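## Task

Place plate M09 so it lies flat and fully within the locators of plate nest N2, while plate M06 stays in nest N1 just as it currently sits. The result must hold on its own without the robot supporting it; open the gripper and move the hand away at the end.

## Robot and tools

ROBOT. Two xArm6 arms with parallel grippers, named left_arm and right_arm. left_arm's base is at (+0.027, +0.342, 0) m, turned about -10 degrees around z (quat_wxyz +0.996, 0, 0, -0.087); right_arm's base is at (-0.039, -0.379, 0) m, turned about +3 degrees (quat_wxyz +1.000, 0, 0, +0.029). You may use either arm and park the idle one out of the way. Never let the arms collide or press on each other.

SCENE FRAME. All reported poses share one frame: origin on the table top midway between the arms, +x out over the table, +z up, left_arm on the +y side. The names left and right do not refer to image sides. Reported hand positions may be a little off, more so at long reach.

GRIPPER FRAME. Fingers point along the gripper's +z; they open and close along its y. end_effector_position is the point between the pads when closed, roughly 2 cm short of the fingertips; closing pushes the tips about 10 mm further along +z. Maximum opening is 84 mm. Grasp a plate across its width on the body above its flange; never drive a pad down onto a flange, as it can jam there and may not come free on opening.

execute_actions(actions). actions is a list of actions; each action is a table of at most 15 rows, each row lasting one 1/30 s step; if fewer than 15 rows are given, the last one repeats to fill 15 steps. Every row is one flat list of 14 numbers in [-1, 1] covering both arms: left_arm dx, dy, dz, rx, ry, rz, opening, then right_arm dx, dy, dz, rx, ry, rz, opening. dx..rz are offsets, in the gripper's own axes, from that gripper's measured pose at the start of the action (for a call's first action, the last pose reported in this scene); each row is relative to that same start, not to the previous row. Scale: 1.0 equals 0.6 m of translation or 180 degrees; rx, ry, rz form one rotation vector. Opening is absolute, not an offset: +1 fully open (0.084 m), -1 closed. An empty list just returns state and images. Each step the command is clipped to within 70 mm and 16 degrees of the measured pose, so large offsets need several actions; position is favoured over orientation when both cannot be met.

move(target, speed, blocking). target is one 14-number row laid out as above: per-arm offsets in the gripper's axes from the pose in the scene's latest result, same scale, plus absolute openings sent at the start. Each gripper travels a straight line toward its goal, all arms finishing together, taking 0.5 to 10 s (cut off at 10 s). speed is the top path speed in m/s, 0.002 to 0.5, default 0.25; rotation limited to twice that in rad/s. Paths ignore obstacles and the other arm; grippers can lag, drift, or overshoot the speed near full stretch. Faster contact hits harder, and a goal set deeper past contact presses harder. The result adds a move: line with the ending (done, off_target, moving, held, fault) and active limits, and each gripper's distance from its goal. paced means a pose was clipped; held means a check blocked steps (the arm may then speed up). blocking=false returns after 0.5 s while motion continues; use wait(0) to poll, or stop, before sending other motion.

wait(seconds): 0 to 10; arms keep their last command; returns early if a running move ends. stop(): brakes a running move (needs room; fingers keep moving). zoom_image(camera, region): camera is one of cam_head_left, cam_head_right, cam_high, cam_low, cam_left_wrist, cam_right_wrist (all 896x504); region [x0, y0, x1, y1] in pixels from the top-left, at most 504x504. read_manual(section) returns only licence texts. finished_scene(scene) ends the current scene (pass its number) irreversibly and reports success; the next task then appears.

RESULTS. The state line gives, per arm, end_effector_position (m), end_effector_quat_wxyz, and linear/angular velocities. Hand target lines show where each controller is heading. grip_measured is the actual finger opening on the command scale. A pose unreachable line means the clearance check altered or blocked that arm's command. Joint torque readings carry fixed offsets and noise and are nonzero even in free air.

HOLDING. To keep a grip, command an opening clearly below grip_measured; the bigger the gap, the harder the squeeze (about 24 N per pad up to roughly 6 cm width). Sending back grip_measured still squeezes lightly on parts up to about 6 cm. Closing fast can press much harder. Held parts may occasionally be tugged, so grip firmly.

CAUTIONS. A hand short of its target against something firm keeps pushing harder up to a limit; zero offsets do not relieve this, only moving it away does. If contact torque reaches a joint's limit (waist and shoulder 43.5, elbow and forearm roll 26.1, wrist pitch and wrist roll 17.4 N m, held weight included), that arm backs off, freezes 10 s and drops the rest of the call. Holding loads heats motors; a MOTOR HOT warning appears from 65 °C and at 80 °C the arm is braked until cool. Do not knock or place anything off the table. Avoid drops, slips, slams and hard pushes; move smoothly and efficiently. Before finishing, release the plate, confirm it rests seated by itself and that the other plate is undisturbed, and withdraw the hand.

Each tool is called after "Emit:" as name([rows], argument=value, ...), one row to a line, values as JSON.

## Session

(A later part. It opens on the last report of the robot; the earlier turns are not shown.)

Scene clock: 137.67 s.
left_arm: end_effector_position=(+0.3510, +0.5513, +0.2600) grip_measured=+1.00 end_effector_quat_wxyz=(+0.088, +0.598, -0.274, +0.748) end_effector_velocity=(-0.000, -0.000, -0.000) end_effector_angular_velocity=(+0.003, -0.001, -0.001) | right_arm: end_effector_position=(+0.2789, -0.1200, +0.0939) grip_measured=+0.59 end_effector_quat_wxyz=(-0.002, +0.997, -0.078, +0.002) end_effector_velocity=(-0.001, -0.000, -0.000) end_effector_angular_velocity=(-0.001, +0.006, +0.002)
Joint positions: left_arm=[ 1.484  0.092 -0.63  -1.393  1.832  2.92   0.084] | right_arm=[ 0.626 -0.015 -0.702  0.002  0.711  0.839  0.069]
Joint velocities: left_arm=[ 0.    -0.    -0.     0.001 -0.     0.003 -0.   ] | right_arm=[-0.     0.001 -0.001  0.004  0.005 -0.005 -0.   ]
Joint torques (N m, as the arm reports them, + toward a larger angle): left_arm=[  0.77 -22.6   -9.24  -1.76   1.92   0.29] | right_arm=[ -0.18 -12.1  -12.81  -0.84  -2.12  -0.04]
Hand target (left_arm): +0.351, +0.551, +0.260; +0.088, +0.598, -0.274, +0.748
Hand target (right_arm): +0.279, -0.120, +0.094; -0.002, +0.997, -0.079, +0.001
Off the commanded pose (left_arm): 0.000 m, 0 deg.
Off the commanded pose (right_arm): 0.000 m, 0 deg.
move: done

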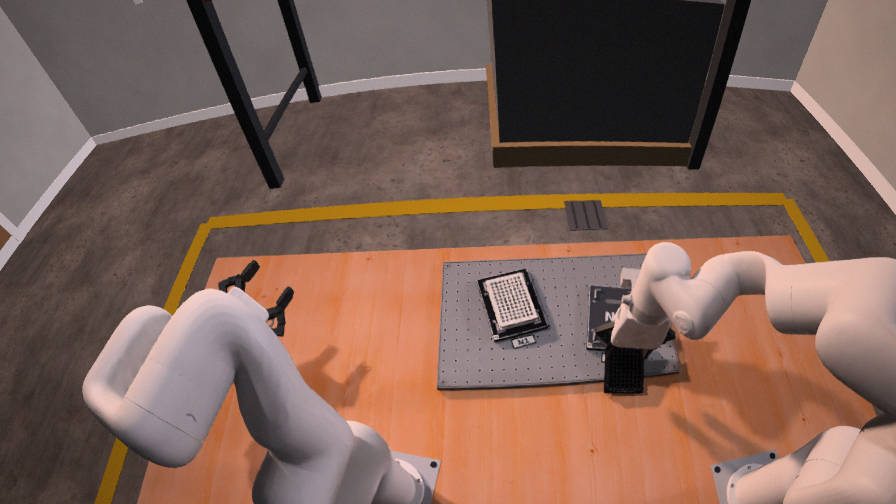

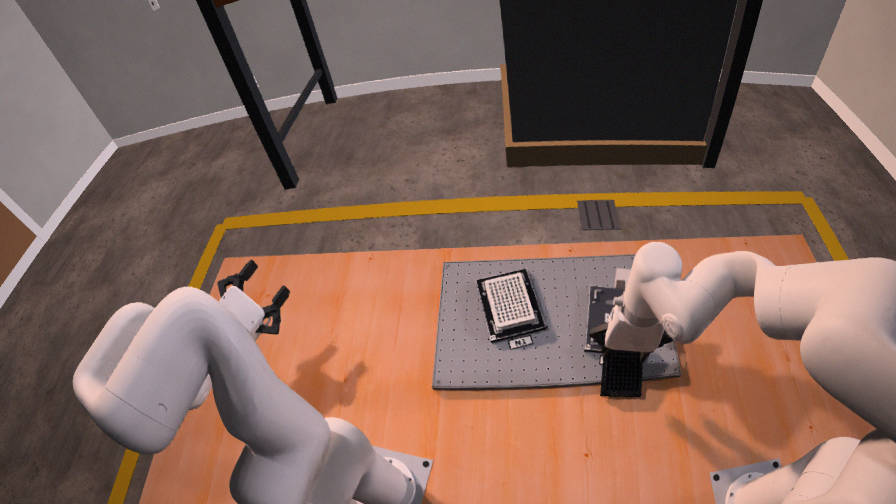

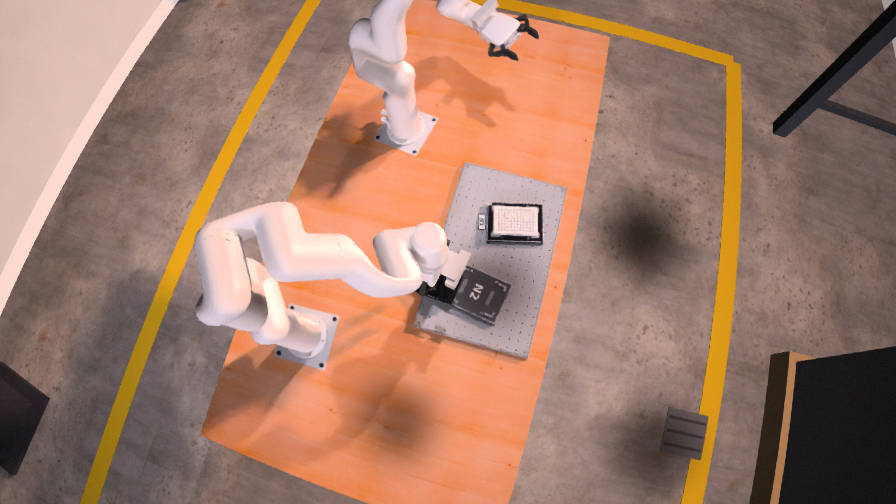

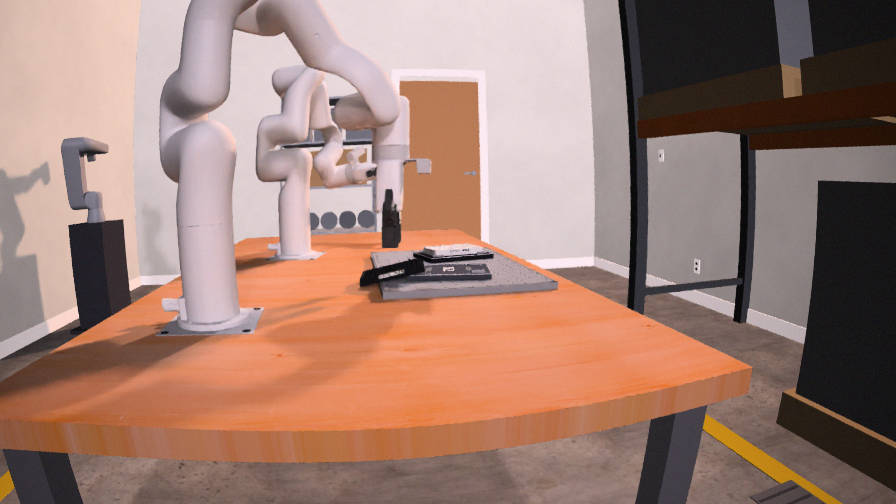

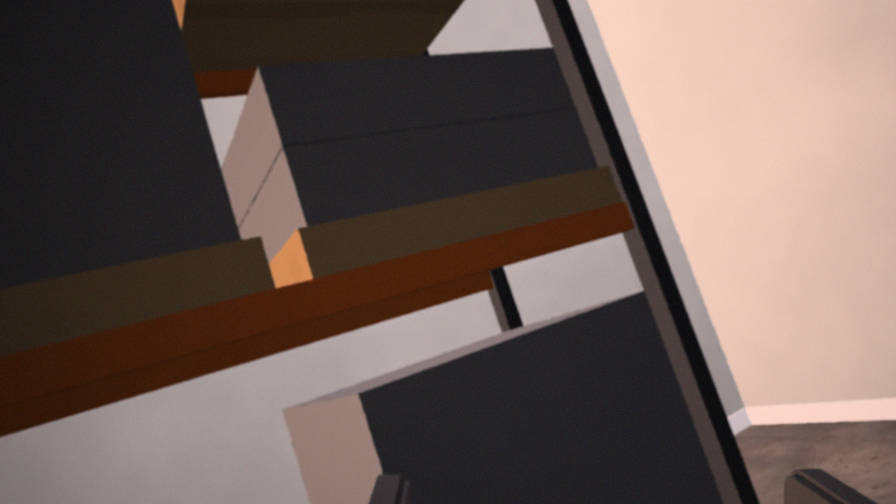

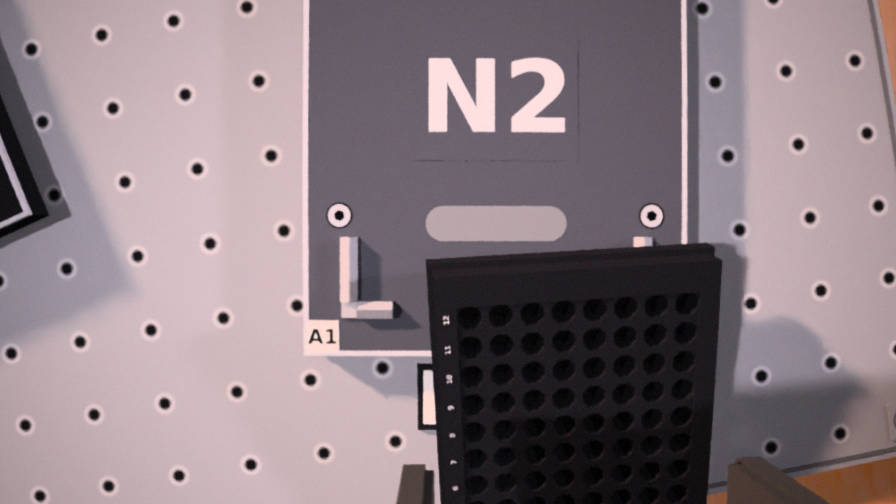

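Emit:
move(target=[0,0,0,0,0,0,1,0,0,0,0,0.08,-0.02,1], speed=0.08)

Emit:
move(target=[0,0,0,0,0,0,1,0,0,0.07,0,0,0,1], speed=0.04)

Emit:
zoom_image(camera="cam_low", region=[330,190,490,310])

Scene clock: 146.37 s.
left_arm: end_effector_position=(+0.3510, +0.5513, +0.2600) grip_measured=+1.00 end_effector_quat_wxyz=(+0.088, +0.598, -0.274, +0.748) end_effector_velocity=(-0.000, -0.001, +0.001) end_effector_angular_velocity=(-0.001, -0.001, -0.002) | right_arm: end_effector_position=(+0.2788, -0.1198, +0.0940) grip_measured=+1.00 end_effector_quat_wxyz=(+0.007, +0.991, -0.047, +0.126) end_effector_velocity=(+0.000, -0.000, +0.000) end_effector_angular_velocity=(+0.000, -0.003, -0.003)
Joint positions: left_arm=[ 1.484  0.092 -0.63  -1.393  1.832  2.92   0.084] | right_arm=[ 0.68  -0.093 -0.559 -0.391  0.513  1.16   0.084]
Joint velocities: left_arm=[-0.    -0.001  0.     0.001  0.003 -0.001  0.   ] | right_arm=[-0.    -0.     0.    -0.006 -0.001  0.008 -0.   ]
Joint torques (N m, as the arm reports them, + toward a larger angle): left_arm=[  1.   -22.34  -9.21  -1.61   2.28   0.04] | right_arm=[ -0.23 -10.94 -12.36  -0.73  -2.02   0.1 ]
Hand target (left_arm): +0.351, +0.551, +0.260; +0.088, +0.598, -0.274, +0.748
Hand target (right_arm): +0.279, -0.120, +0.094; +0.007, +0.991, -0.047, +0.126
Off the commanded pose (left_arm): 0.000 m, 0 deg.
Off the commanded pose (right_arm): 0.000 m, 0 deg.
move: done

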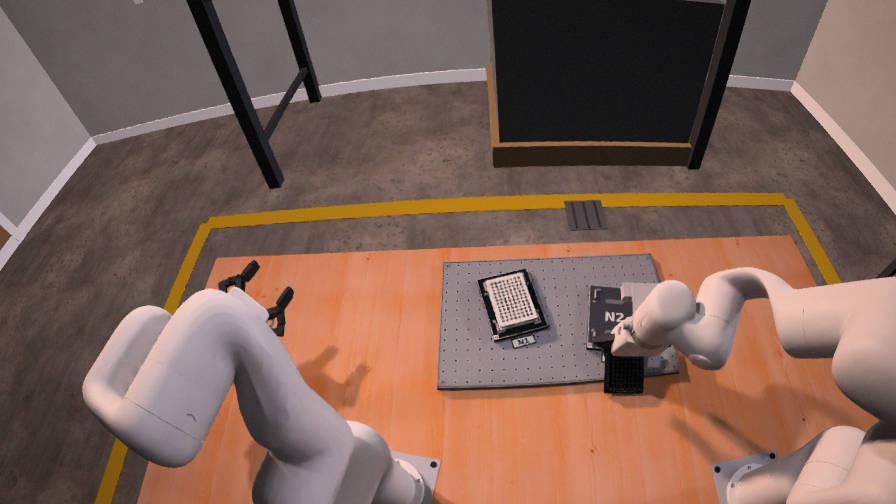

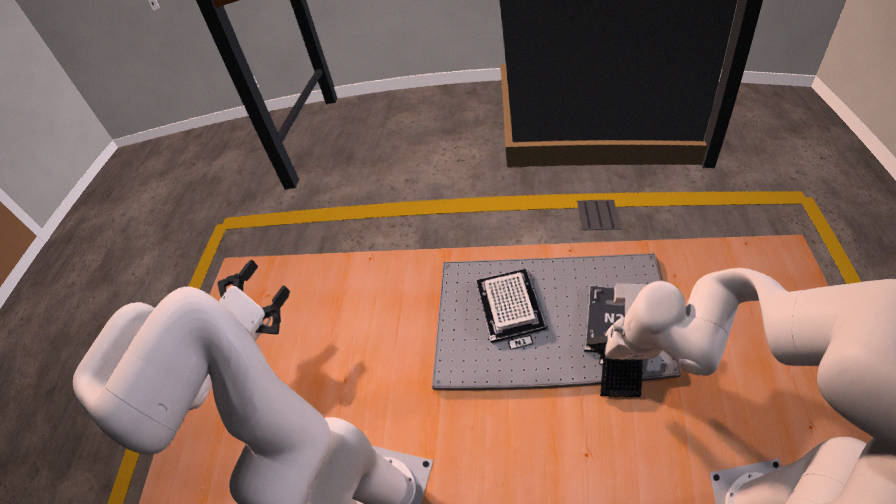

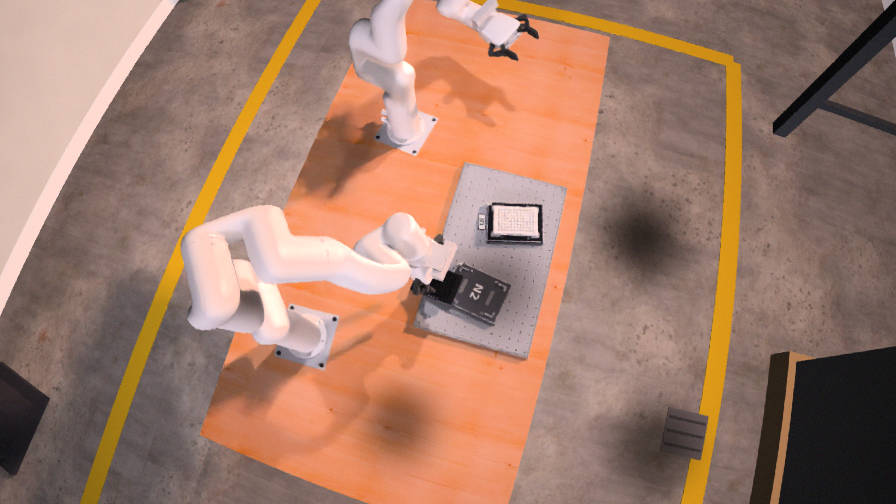

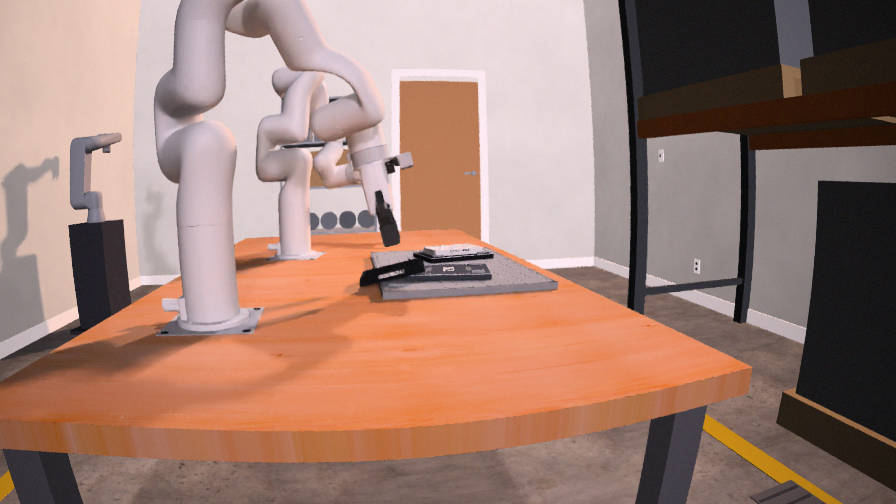

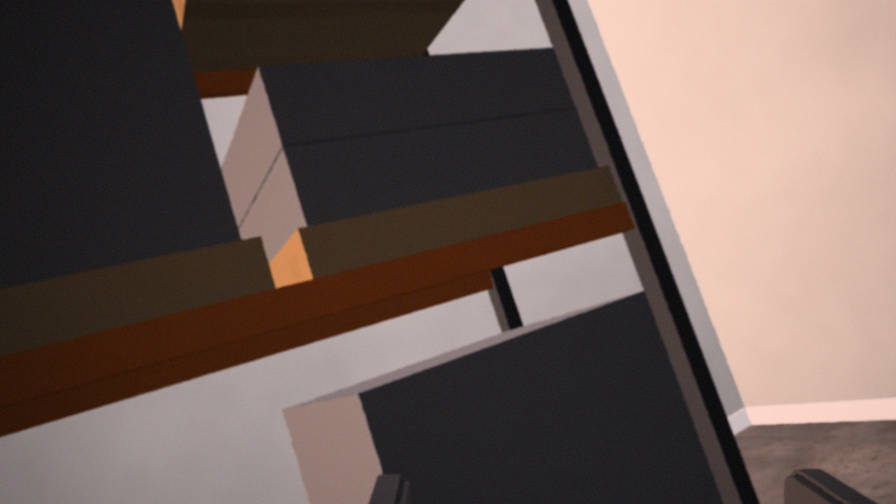

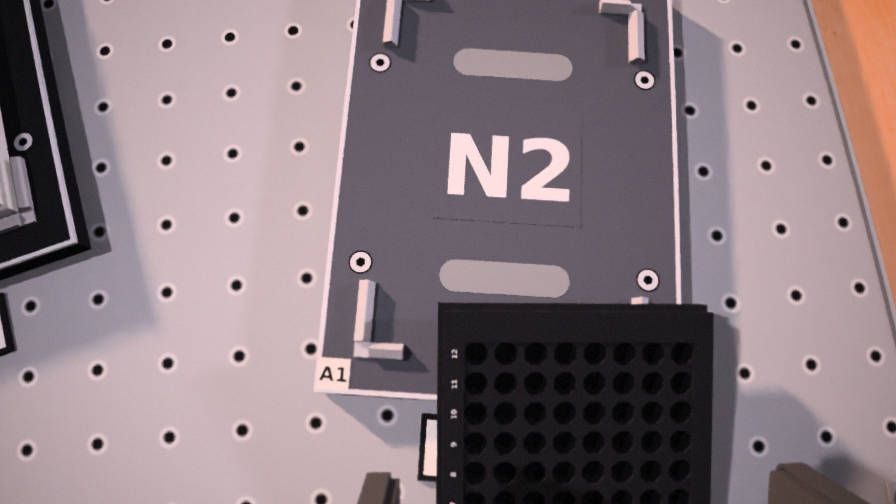

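Scene clock: 147.70 s.
left_arm: end_effector_position=(+0.3510, +0.5513, +0.2600) grip_measured=+1.00 end_effector_quat_wxyz=(+0.088, +0.598, -0.274, +0.748) end_effector_velocity=(-0.000, -0.000, +0.000) end_effector_angular_velocity=(-0.001, -0.001, -0.001) | right_arm: end_effector_position=(+0.2893, -0.1208, +0.0534) grip_measured=+1.00 end_effector_quat_wxyz=(+0.007, +0.991, -0.047, +0.126) end_effector_velocity=(+0.001, +0.001, +0.001) end_effector_angular_velocity=(+0.003, -0.004, +0.000)
Joint positions: left_arm=[ 1.484  0.092 -0.63  -1.393  1.832  2.92   0.084] | right_arm=[ 0.637  0.048 -0.572 -0.496  0.387  1.236  0.084]
Joint velocities: left_arm=[ 0.    -0.     0.001  0.     0.001  0.    -0.   ] | right_arm=[ 0.    -0.001 -0.002 -0.003 -0.002  0.003 -0.   ]
Joint torques (N m, as the arm reports them, + toward a larger angle): left_arm=[  0.36 -22.69  -9.02  -1.88   2.37   0.26] | right_arm=[ -0.77 -11.78 -11.27  -0.52  -2.02   0.17]
Hand target (left_arm): +0.351, +0.551, +0.260; +0.088, +0.598, -0.274, +0.748
Hand target (right_arm): +0.289, -0.121, +0.053; +0.007, +0.991, -0.047, +0.126
Off the commanded pose (left_arm): 0.000 m, 0 deg.
Off the commanded pose (right_arm): 0.000 m, 0 deg.
move: done

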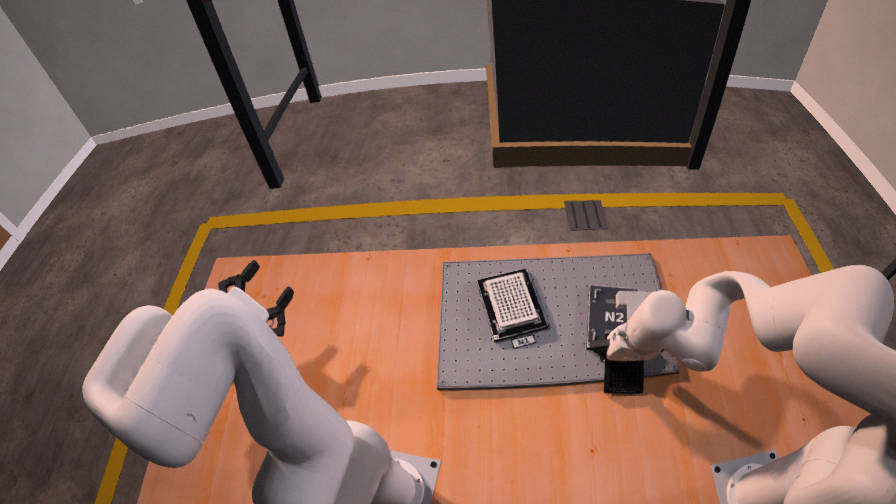

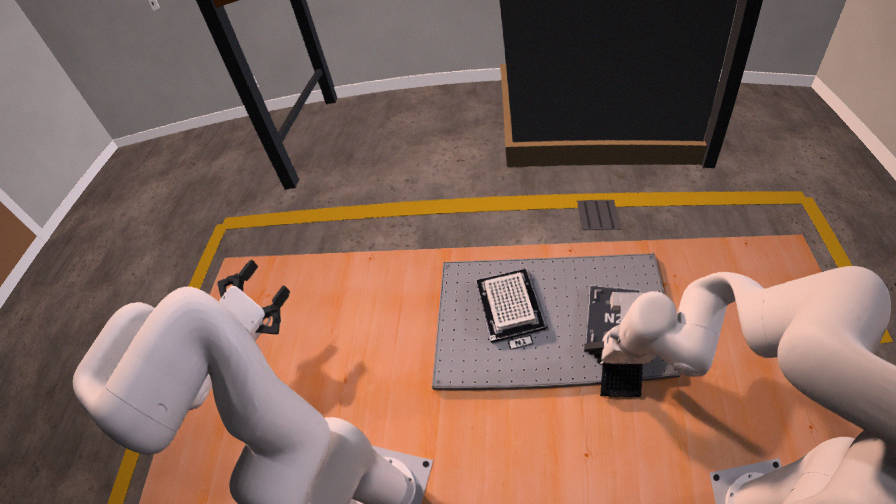

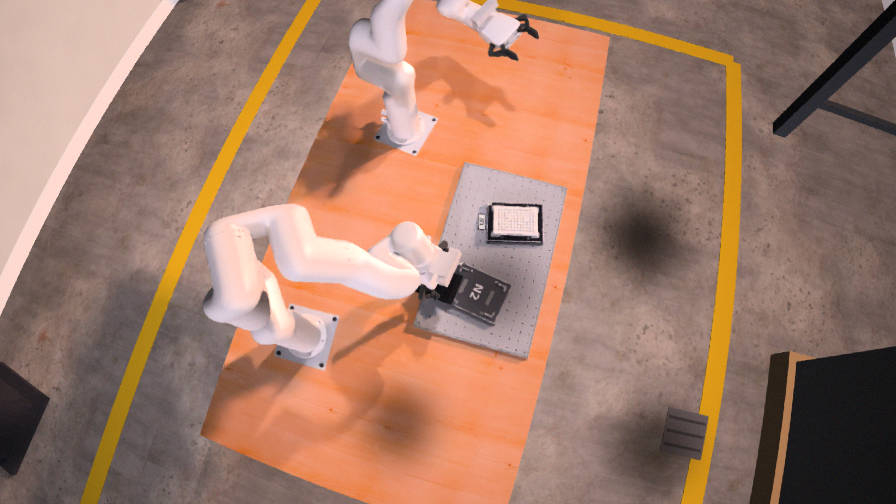

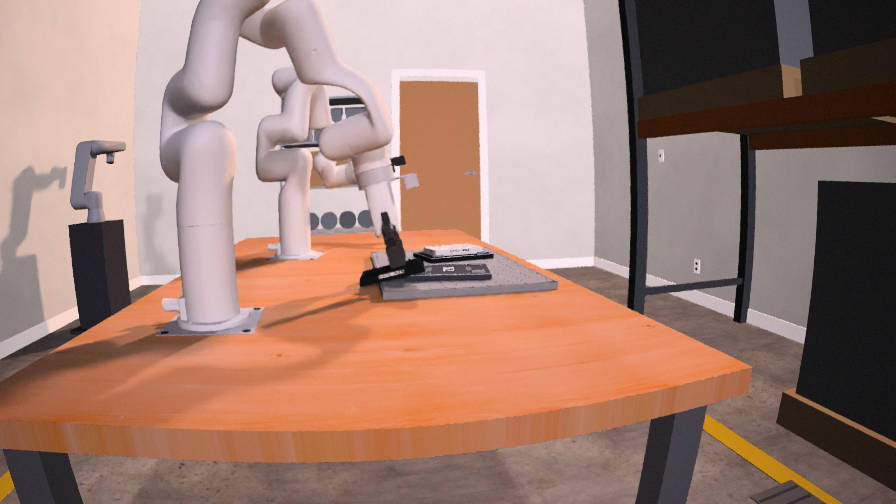

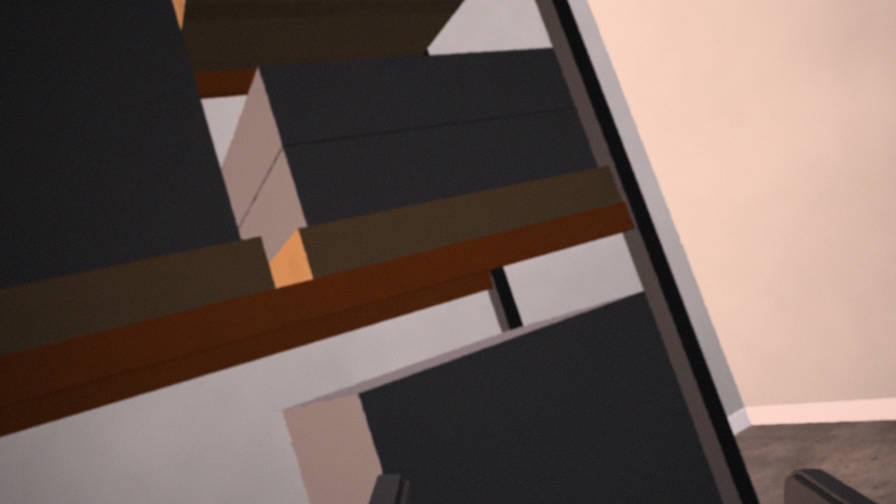

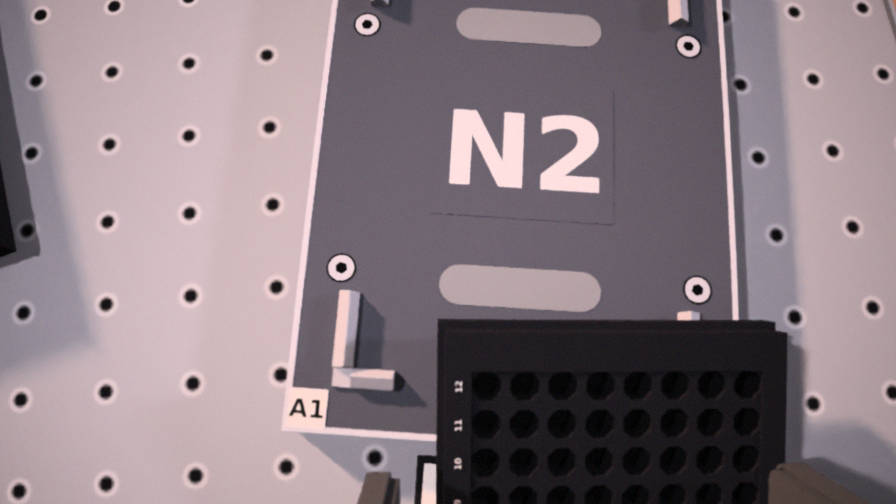

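Region (330, 190, 490, 310) of cam_low's 896x504 image, scaled by 3.150, with more detail than that image has; it fills the top 378 rows of this view, and the rest is white.

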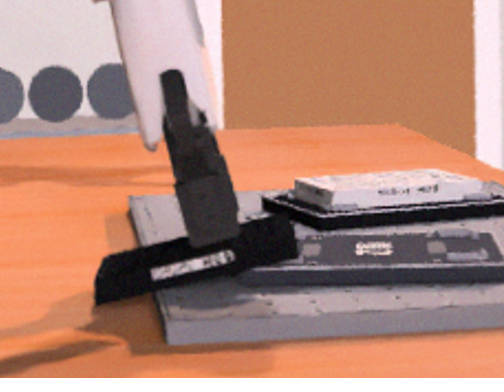

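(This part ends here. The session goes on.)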